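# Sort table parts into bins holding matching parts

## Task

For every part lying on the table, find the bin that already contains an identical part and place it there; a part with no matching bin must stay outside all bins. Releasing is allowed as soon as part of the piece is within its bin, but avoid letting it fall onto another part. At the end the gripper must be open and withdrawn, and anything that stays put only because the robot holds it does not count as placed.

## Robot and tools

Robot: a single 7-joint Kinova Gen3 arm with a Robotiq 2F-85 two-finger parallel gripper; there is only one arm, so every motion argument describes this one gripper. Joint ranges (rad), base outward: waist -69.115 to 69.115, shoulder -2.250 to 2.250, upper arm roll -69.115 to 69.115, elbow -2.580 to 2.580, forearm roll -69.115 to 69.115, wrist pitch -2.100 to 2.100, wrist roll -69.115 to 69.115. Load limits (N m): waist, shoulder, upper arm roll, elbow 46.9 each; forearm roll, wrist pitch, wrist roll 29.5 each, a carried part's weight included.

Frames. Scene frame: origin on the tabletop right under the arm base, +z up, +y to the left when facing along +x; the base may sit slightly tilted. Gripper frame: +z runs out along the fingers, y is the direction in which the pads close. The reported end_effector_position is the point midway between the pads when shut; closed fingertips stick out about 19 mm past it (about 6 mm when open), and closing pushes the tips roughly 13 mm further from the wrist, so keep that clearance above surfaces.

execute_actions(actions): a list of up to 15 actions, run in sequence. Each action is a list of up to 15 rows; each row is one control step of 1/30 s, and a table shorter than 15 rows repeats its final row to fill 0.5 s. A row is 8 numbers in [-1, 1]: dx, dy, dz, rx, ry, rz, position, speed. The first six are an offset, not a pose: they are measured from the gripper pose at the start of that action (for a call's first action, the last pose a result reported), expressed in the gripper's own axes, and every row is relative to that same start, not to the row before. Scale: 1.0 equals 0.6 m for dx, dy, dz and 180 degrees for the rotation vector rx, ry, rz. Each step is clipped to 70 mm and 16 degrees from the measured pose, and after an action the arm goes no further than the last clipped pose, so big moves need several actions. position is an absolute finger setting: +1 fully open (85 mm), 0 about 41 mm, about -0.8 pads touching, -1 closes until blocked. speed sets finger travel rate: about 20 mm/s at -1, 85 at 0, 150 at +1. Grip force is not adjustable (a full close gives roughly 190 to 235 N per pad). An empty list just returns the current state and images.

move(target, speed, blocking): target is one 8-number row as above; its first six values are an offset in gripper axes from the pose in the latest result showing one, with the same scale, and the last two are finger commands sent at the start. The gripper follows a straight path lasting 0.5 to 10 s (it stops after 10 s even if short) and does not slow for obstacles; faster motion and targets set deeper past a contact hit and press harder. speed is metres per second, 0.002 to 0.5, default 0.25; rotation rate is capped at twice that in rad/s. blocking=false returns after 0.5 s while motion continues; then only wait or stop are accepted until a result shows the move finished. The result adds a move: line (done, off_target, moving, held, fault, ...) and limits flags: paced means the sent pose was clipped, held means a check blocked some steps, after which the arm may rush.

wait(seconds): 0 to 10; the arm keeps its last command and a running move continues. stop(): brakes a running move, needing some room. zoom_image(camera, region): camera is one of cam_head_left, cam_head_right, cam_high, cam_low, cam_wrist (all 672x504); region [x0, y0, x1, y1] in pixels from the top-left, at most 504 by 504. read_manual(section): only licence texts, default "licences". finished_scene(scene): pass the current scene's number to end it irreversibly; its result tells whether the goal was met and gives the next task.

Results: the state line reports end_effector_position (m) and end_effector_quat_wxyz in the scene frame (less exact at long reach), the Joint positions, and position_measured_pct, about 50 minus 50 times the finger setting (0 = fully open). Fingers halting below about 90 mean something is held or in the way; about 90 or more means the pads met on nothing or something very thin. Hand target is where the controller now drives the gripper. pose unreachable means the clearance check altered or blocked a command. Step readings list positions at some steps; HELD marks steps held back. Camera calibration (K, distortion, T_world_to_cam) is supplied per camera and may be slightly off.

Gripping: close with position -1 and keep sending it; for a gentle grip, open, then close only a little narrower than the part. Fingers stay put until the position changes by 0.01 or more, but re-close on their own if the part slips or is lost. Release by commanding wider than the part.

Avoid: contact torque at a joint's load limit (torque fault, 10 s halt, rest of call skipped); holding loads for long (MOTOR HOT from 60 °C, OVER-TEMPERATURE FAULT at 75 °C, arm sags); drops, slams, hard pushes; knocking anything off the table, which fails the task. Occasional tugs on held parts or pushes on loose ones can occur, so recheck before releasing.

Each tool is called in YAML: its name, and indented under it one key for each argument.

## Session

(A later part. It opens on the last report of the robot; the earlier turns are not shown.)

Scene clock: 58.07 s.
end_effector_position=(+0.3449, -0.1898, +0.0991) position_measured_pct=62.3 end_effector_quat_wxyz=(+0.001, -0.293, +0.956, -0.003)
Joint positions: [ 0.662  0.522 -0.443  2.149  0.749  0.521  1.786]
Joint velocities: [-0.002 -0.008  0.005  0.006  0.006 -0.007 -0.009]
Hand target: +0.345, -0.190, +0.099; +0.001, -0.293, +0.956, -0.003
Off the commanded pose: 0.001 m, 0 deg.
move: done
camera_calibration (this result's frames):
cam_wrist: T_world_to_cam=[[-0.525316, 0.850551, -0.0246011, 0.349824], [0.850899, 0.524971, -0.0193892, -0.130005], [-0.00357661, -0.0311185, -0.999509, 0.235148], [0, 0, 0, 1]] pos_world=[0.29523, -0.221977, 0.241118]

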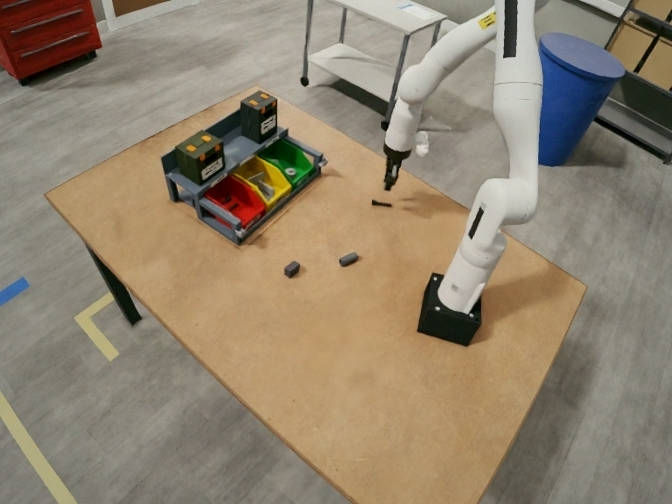

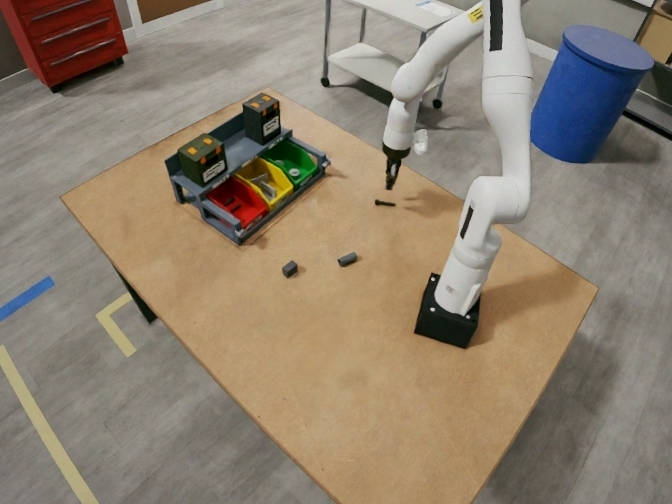

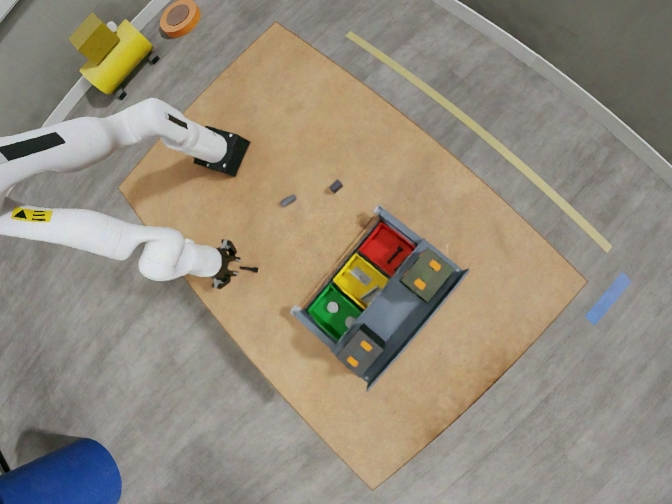

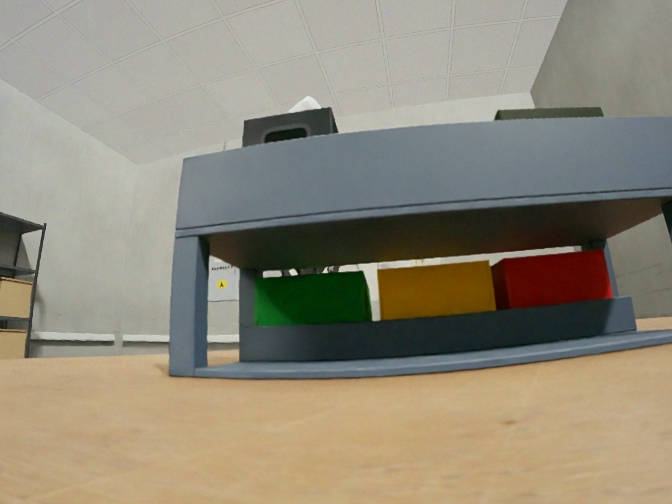

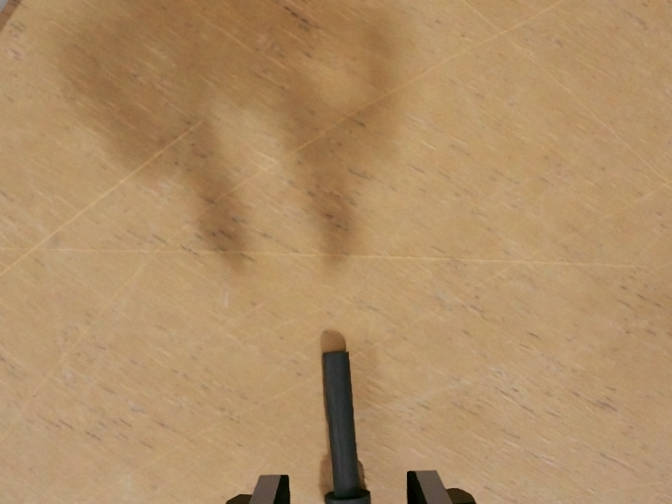

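move:
  target: [0,-0.002,0.1305,0,0,-0.013,-0.25,0]
  speed: 0.13

execute_actions:
  actions:
    - [[0,0,0,0,0,0,-1,0.2]]

Scene clock: 60.07 s.
end_effector_position=(+0.3459, -0.1921, +0.0208) position_measured_pct=62.3 end_effector_quat_wxyz=(+0.001, -0.312, +0.950, -0.003)
Joint positions: [ 0.522  0.714 -0.221  2.158  1.048  0.309  1.553]
Joint velocities: [-0.019  0.006  0.016  0.005  0.018 -0.014 -0.024]
Hand target: +0.346, -0.192, +0.021; +0.001, -0.312, +0.950, -0.003
Off the commanded pose: 0.001 m, 0 deg.
move: done
camera_calibration (this result's frames):
cam_wrist: T_world_to_cam=[[-0.558624, 0.829019, -0.0258417, 0.357753], [0.829417, 0.558256, -0.0204162, -0.117318], [-0.00249909, -0.0328385, -0.999458, 0.156061], [0, 0, 0, 1]] pos_world=[0.297545, -0.225966, 0.162826]

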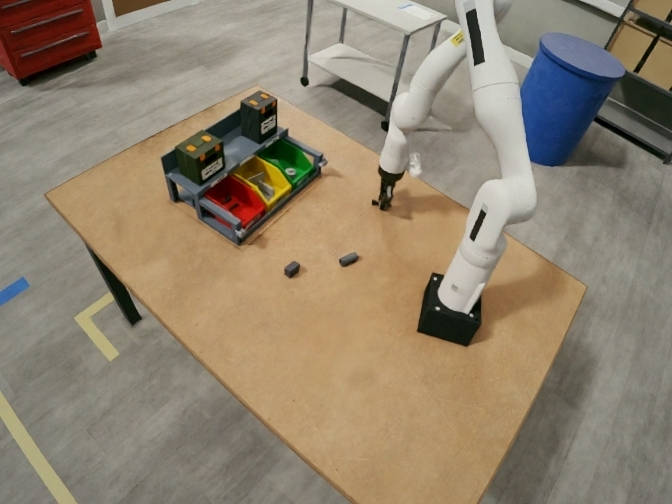

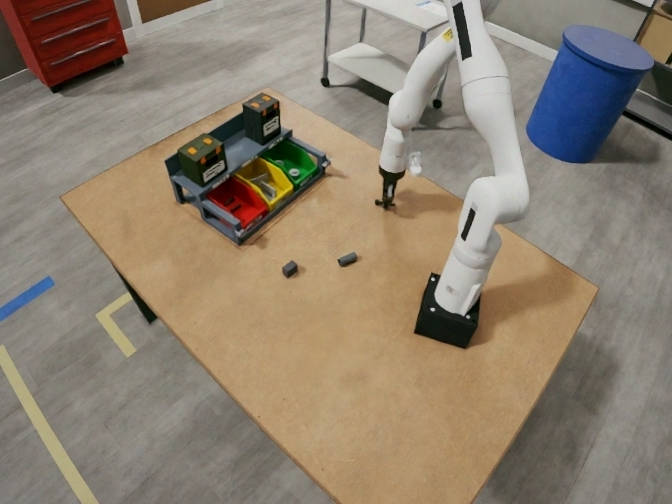

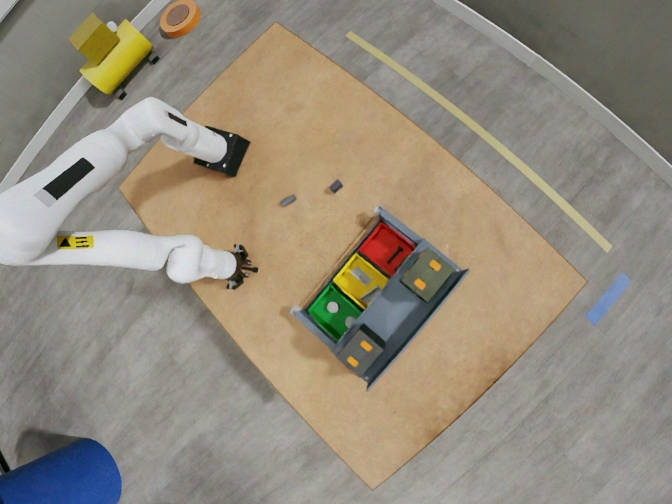

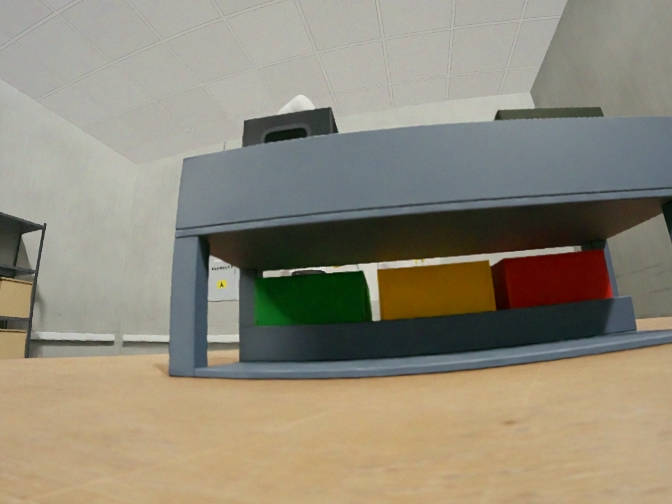

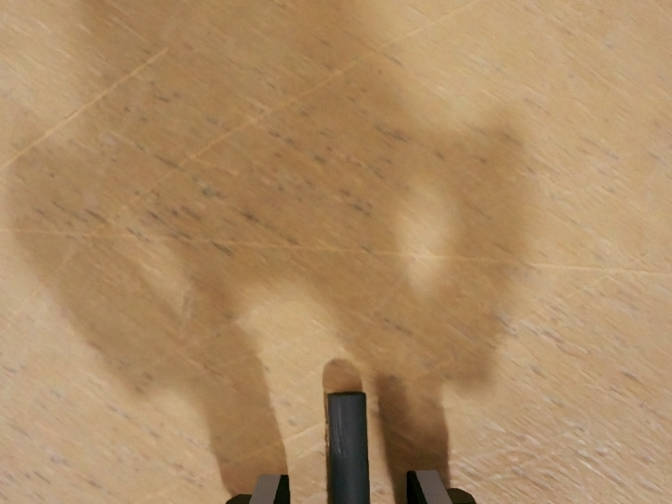

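Scene clock: 60.57 s.
end_effector_position=(+0.3459, -0.1921, +0.0210) position_measured_pct=86.9 end_effector_quat_wxyz=(+0.001, -0.312, +0.950, -0.003)
Joint positions: [ 0.522  0.713 -0.221  2.159  1.048  0.309  1.553]
Joint velocities: [ 0.002 -0.     0.    -0.001 -0.    -0.     0.001]
Hand target: +0.346, -0.192, +0.021; +0.001, -0.312, +0.950, -0.003
Off the commanded pose: 0.000 m, 0 deg.
Step readings (end_effector_position):
0: (+0.3459, -0.1921, +0.0208)
1: (+0.3459, -0.1921, +0.0207)
2: (+0.3458, -0.1922, +0.0207)
4: (+0.3458, -0.1922, +0.0207)
8: (+0.3459, -0.1921, +0.0208)
15: end_effector_position above
camera_calibration (this result's frames):
cam_wrist: T_world_to_cam=[[-0.558669, 0.828976, -0.0262393, 0.357831], [0.829388, 0.558304, -0.0203092, -0.117321], [-0.00218634, -0.0331087, -0.999449, 0.156157], [0, 0, 0, 1]] pos_world=[0.297555, -0.225962, 0.163077]

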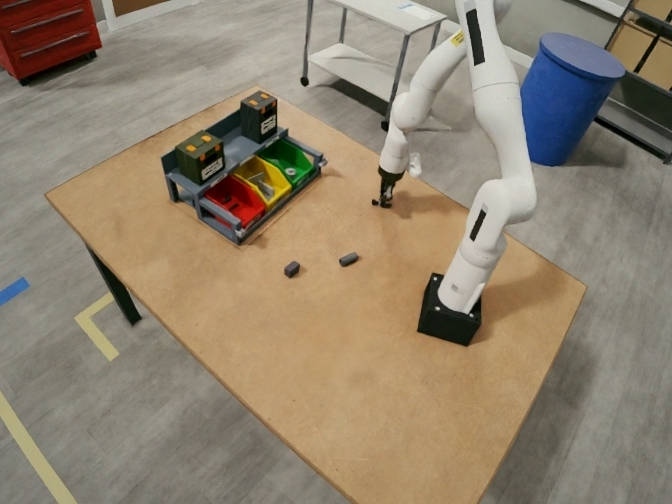

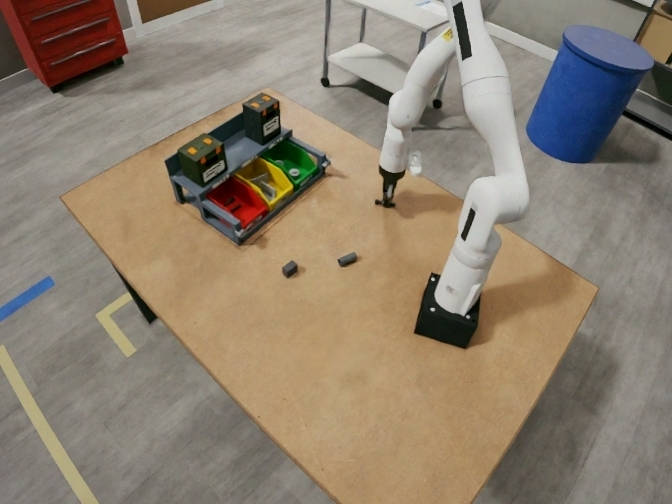

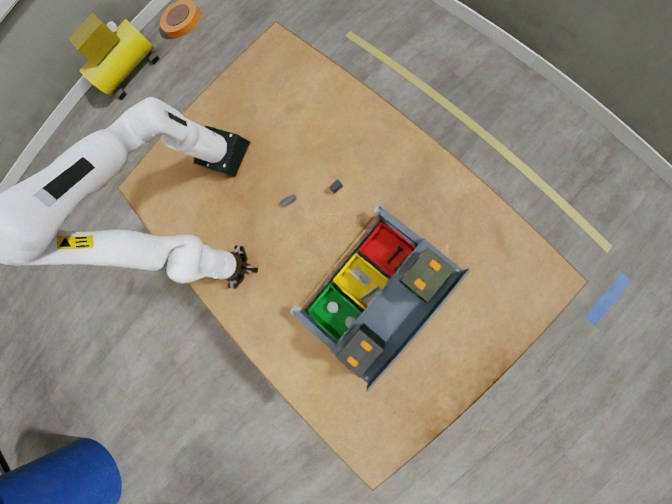

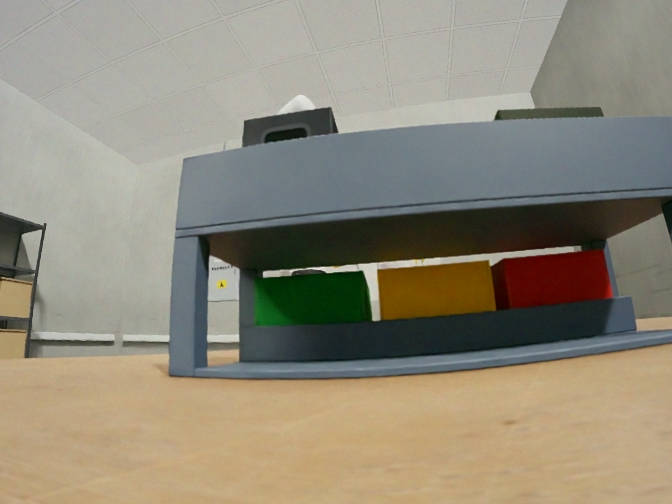

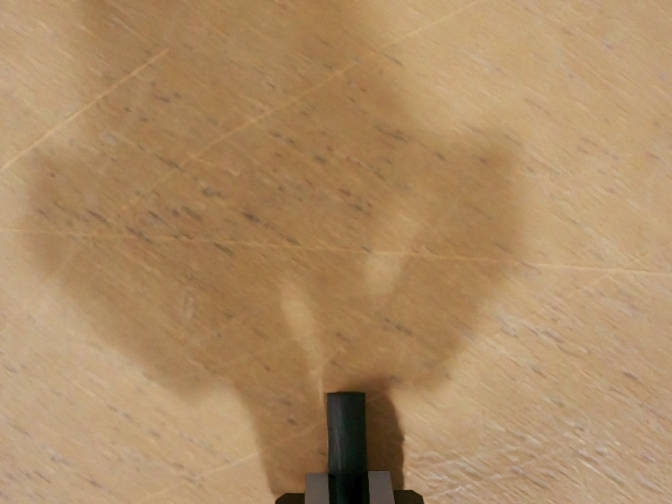

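move:
  target: [-0.668,0.21,-0.176,0,0,-0.3233,-1,0.2]
  speed: 0.3

Scene clock: 63.67 s.
end_effector_position=(+0.5919, +0.1481, +0.1264) position_measured_pct=86.9 end_effector_quat_wxyz=(+0.001, +0.734, -0.679, +0.002)
Joint positions: [-0.074  1.01  -0.674  1.189  0.791  1.207  2.385]
Joint velocities: [-0.007  0.012  0.    -0.016 -0.002  0.012  0.007]
Hand target: +0.592, +0.149, +0.126; +0.001, +0.734, -0.679, +0.002
Off the commanded pose: 0.002 m, 0 deg.
move: done
camera_calibration (this result's frames):
cam_wrist: T_world_to_cam=[[-0.999081, -0.0372032, -0.0212882, 0.604283], [-0.0366725, 0.99902, -0.0248003, -0.0612283], [0.02219, -0.0239968, -0.999466, 0.257513], [0, 0, 0, 1]] pos_world=[0.595768, 0.089829, 0.268721]

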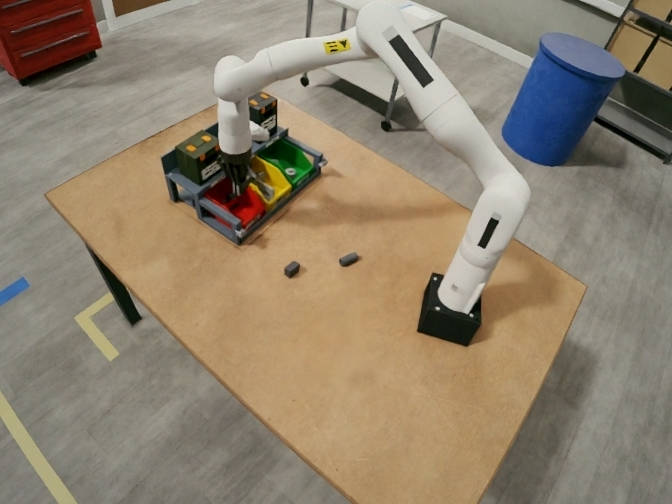

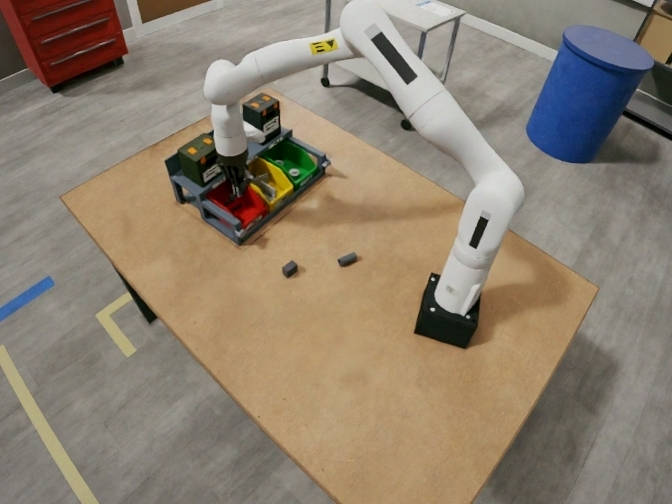

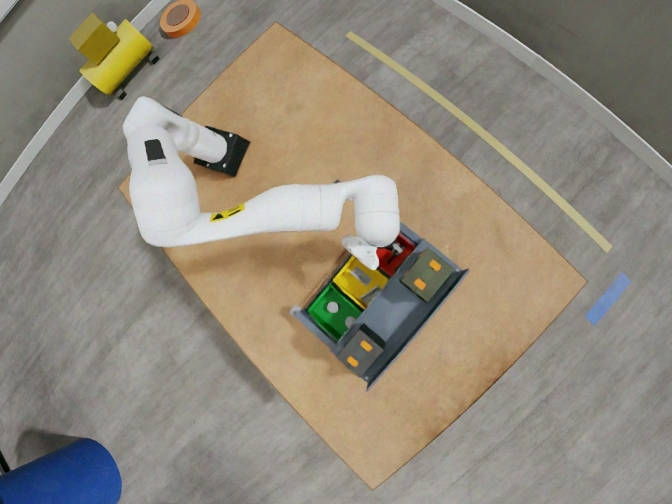

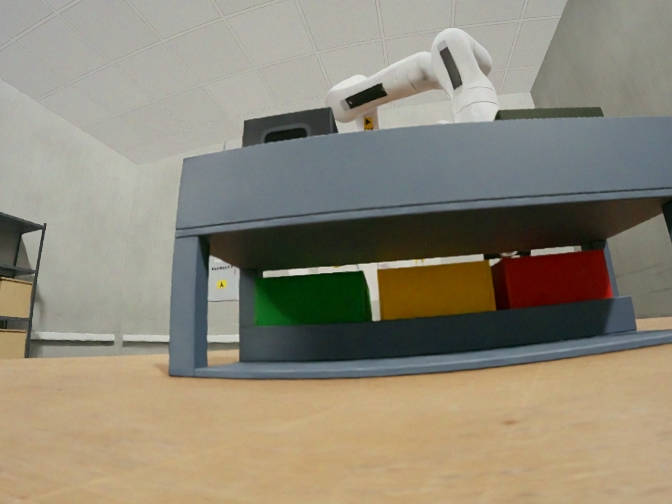

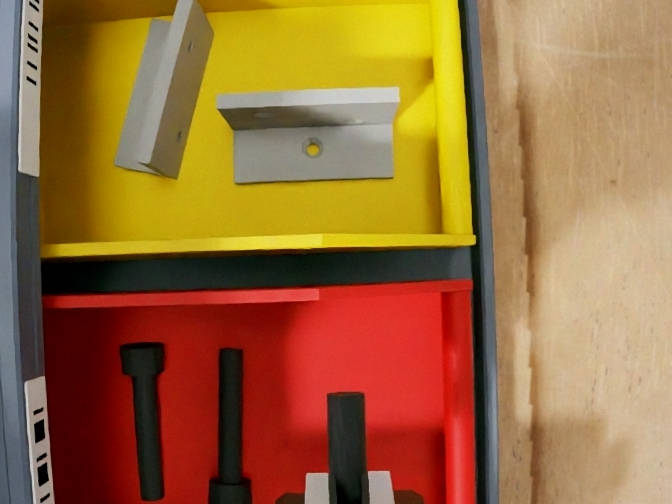

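move:
  target: [0.003,-0.005,0.1535,0,0,0,-1,0.2]
  speed: 0.13

Scene clock: 65.23 s.
end_effector_position=(+0.5956, +0.1458, +0.0344) position_measured_pct=86.9 end_effector_quat_wxyz=(+0.001, +0.734, -0.679, +0.003)
Joint positions: [-0.066  1.146 -0.622  1.201  0.867  1.066  2.352]
Joint velocities: [ 0.001  0.004  0.001 -0.     0.001 -0.001 -0.001]
Hand target: +0.596, +0.146, +0.034; +0.001, +0.734, -0.679, +0.003
Off the commanded pose: 0.000 m, 0 deg.
move: done
camera_calibration (this result's frames):
cam_wrist: T_world_to_cam=[[-0.999092, -0.036663, -0.021694, 0.605936], [-0.0361137, 0.99903, -0.025195, -0.0614556], [0.0225967, -0.0243887, -0.999447, 0.165278], [0, 0, 0, 1]] pos_world=[0.599432, 0.0876423, 0.176784]

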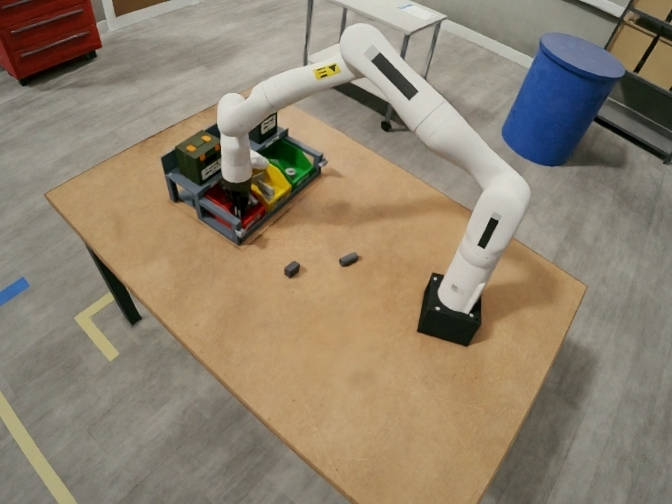

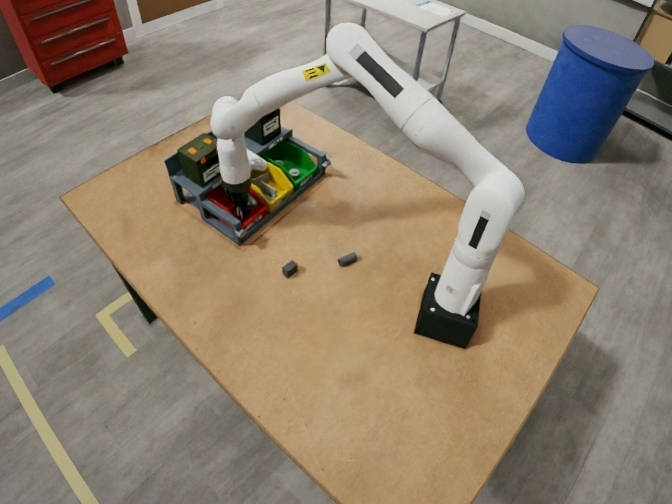

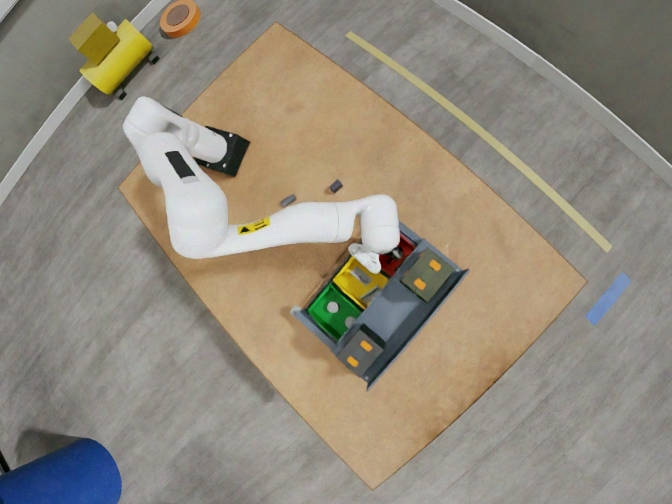

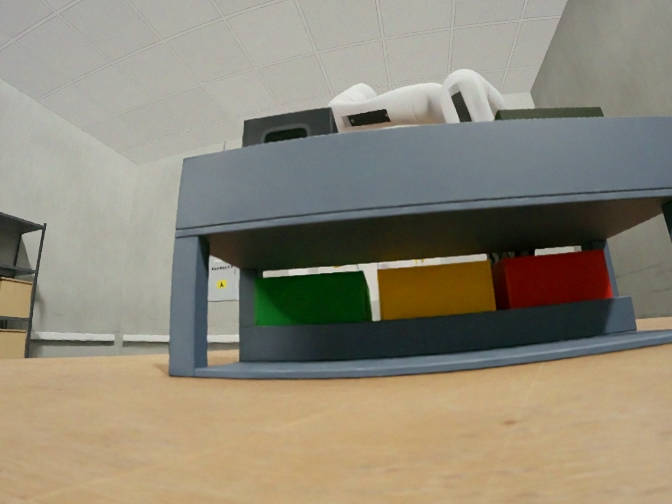

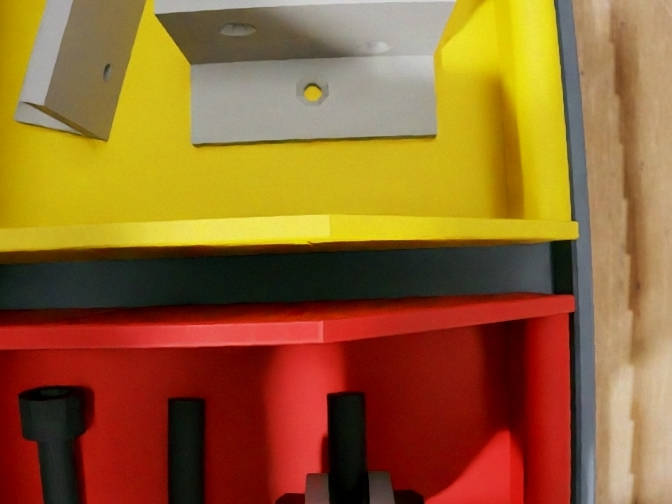

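execute_actions:
  actions:
    - [[0,0,0.002,0,0,0,-1,0.2],[0,0,0.002,0,0,0,-0.47,0],[0,0,0.002,0,0,0,-0.47,0],[0,0,0.002,0,0,0,-0.47,0],[0,0,0.002,0,0,0,-0.47,0],[0,0,0.002,0,0,0,-0.47,0],[0,0,0.002,0,0,0,-0.47,0],[0,0,0,0,0,0,-0.47,0],[0,0,-0.006,0,0,0,-0.47,0],[0,0,-0.015,0,0,0,-0.47,0],[0,0,-0.027,0,0,0,-0.47,0],[0,0,-0.04,0,0,0,-0.47,0],[0,0,-0.053,0,0,0,-0.47,0],[0,0,-0.066,0,0,0,-0.47,0],[0,0,-0.08,0,0,0,-0.47,0]]

move:
  target: [0,0.2,-0.28,0,0,0,-0.47,0]
  speed: 0.3

zoom_image:
  camera: "cam_high"
  region: [260,160,480,380]

Scene clock: 67.40 s.
end_effector_position=(+0.5959, +0.1456, +0.0571) position_measured_pct=73.4 end_effector_quat_wxyz=(+0.001, +0.734, -0.679, +0.003)
Joint positions: [-0.066  1.111 -0.634  1.202  0.849  1.099  2.361]
Joint velocities: [-0.011 -0.273 -0.106 -0.016 -0.155  0.271  0.076]
Hand target: +0.595, +0.147, +0.081; +0.000, +0.734, -0.679, +0.003
Off the commanded pose: 0.025 m, 0 deg.
Step readings (end_effector_position):
0: (+0.5956, +0.1459, +0.0342)
1: (+0.5956, +0.1459, +0.0341)
2: (+0.5956, +0.1459, +0.0339)
4: (+0.5956, +0.1459, +0.0335)
8: (+0.5957, +0.1458, +0.0335)
15: end_effector_position above
camera_calibration (this result's frames):
cam_wrist: T_world_to_cam=[[-0.999068, -0.0366246, -0.0228279, 0.60676], [-0.0360357, 0.99902, -0.0256941, -0.0606627], [0.0237465, -0.0248476, -0.999409, 0.187288], [0, 0, 0, 1]] pos_world=[0.599562, 0.0874793, 0.19947]

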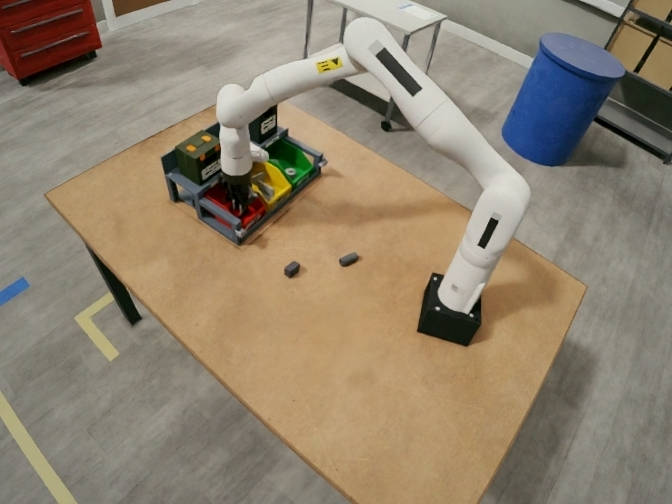

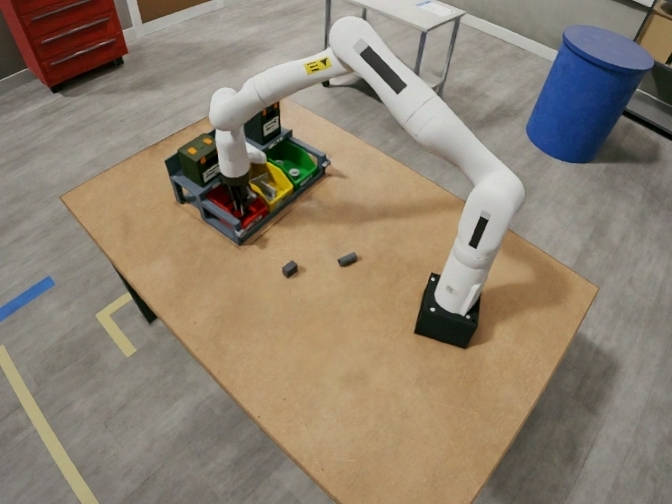

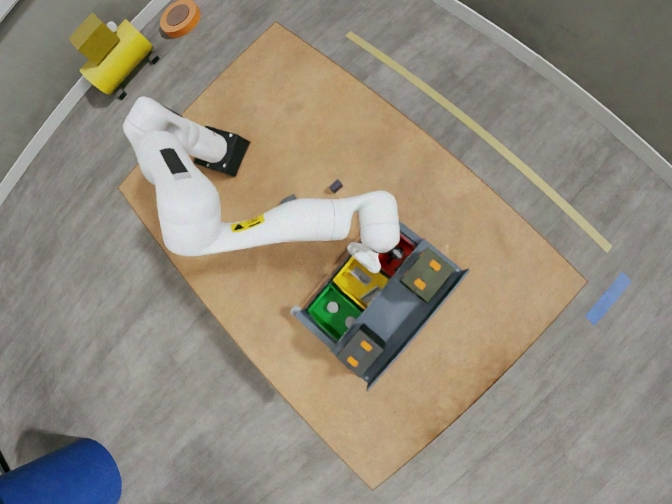

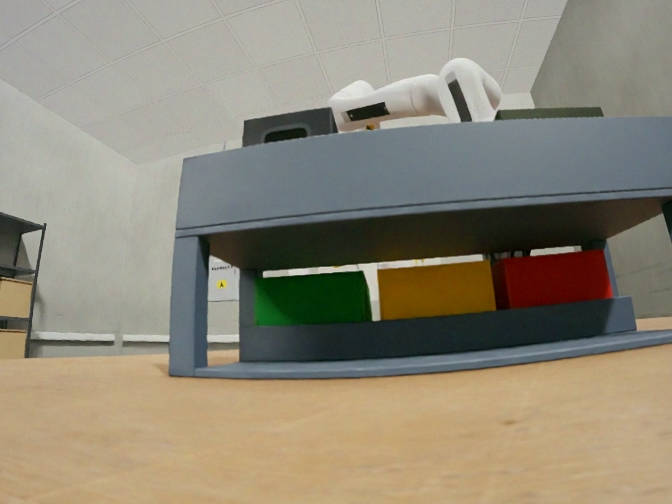

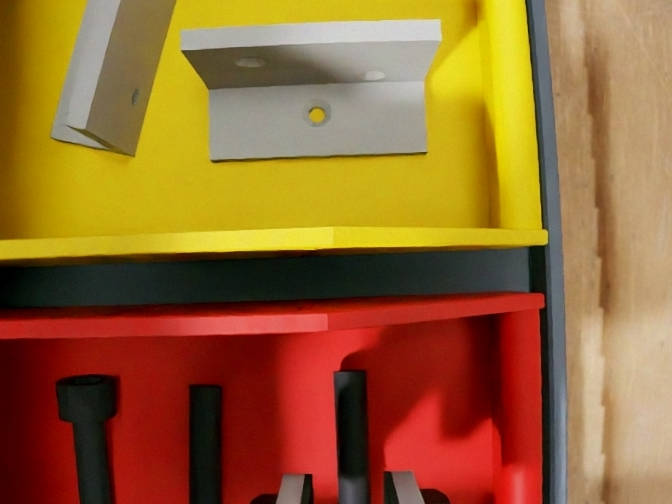

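Scene clock: 68.73 s.
end_effector_position=(+0.4752, +0.1374, +0.2244) position_measured_pct=73.4 end_effector_quat_wxyz=(+0.001, +0.734, -0.679, +0.003)
Joint positions: [-0.018  0.688 -0.775  1.569  0.684  1.19   2.228]
Joint velocities: [ 0.    -0.005 -0.001  0.002 -0.001  0.001  0.   ]
Hand target: +0.475, +0.137, +0.225; +0.001, +0.734, -0.679, +0.003
Off the commanded pose: 0.001 m, 0 deg.
move: done
camera_calibration (this result's frames):
cam_wrist: T_world_to_cam=[[-0.99903, -0.037883, -0.0224598, 0.489704], [-0.0373054, 0.998976, -0.0255999, -0.0519179], [0.0234066, -0.0247372, -0.99942, 0.357314], [0, 0, 0, 1]] pos_world=[0.478929, 0.0792552, 0.366777]

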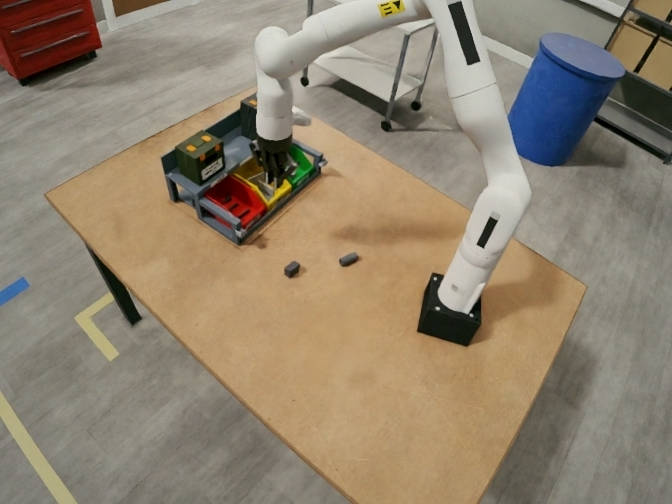

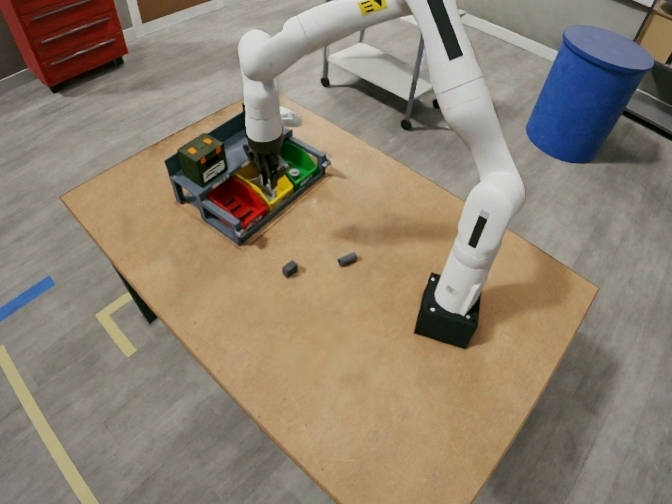

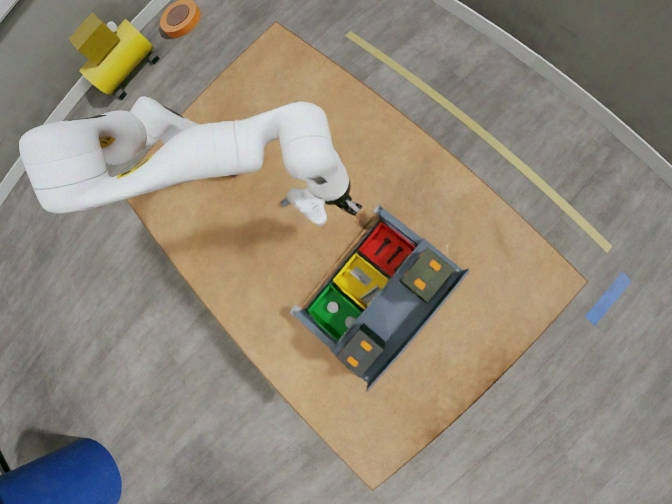

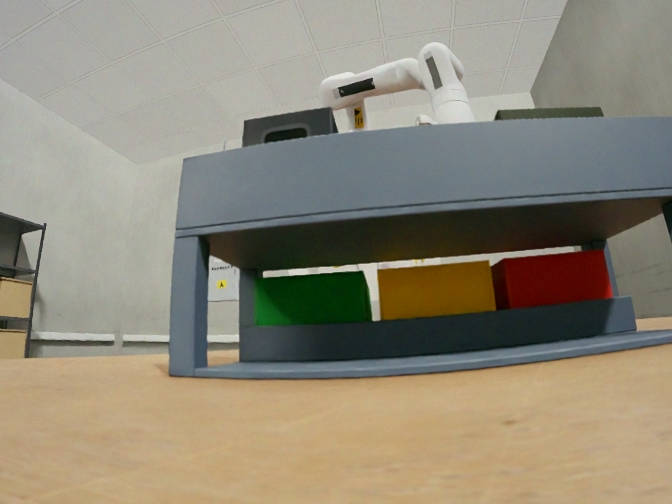

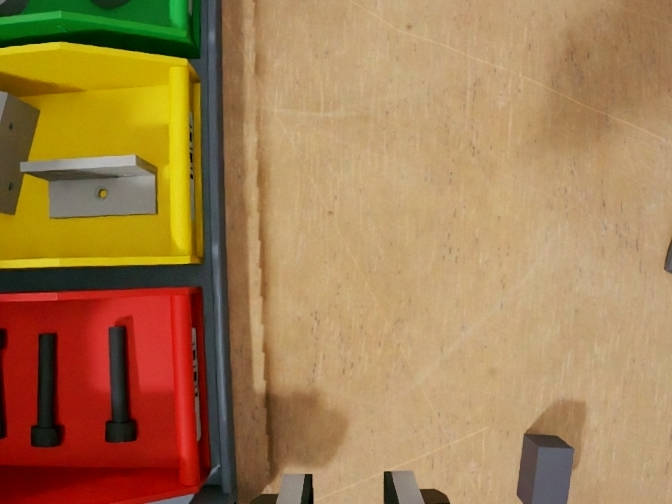

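Region (260, 160, 480, 380) of cam_high's 672x504 image, scaled by 2.291, with more detail than that image has.

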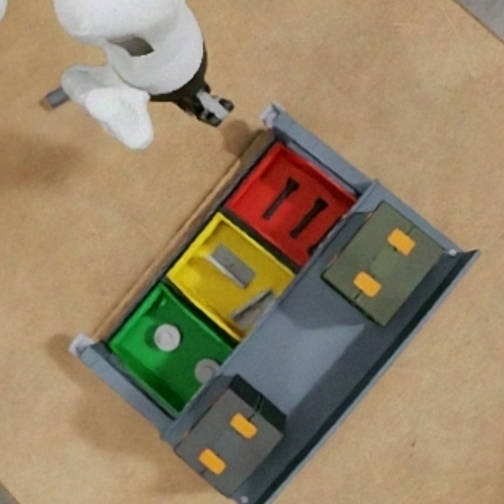

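finished_scene:
  scene: 2

The scene is finished: the task was done.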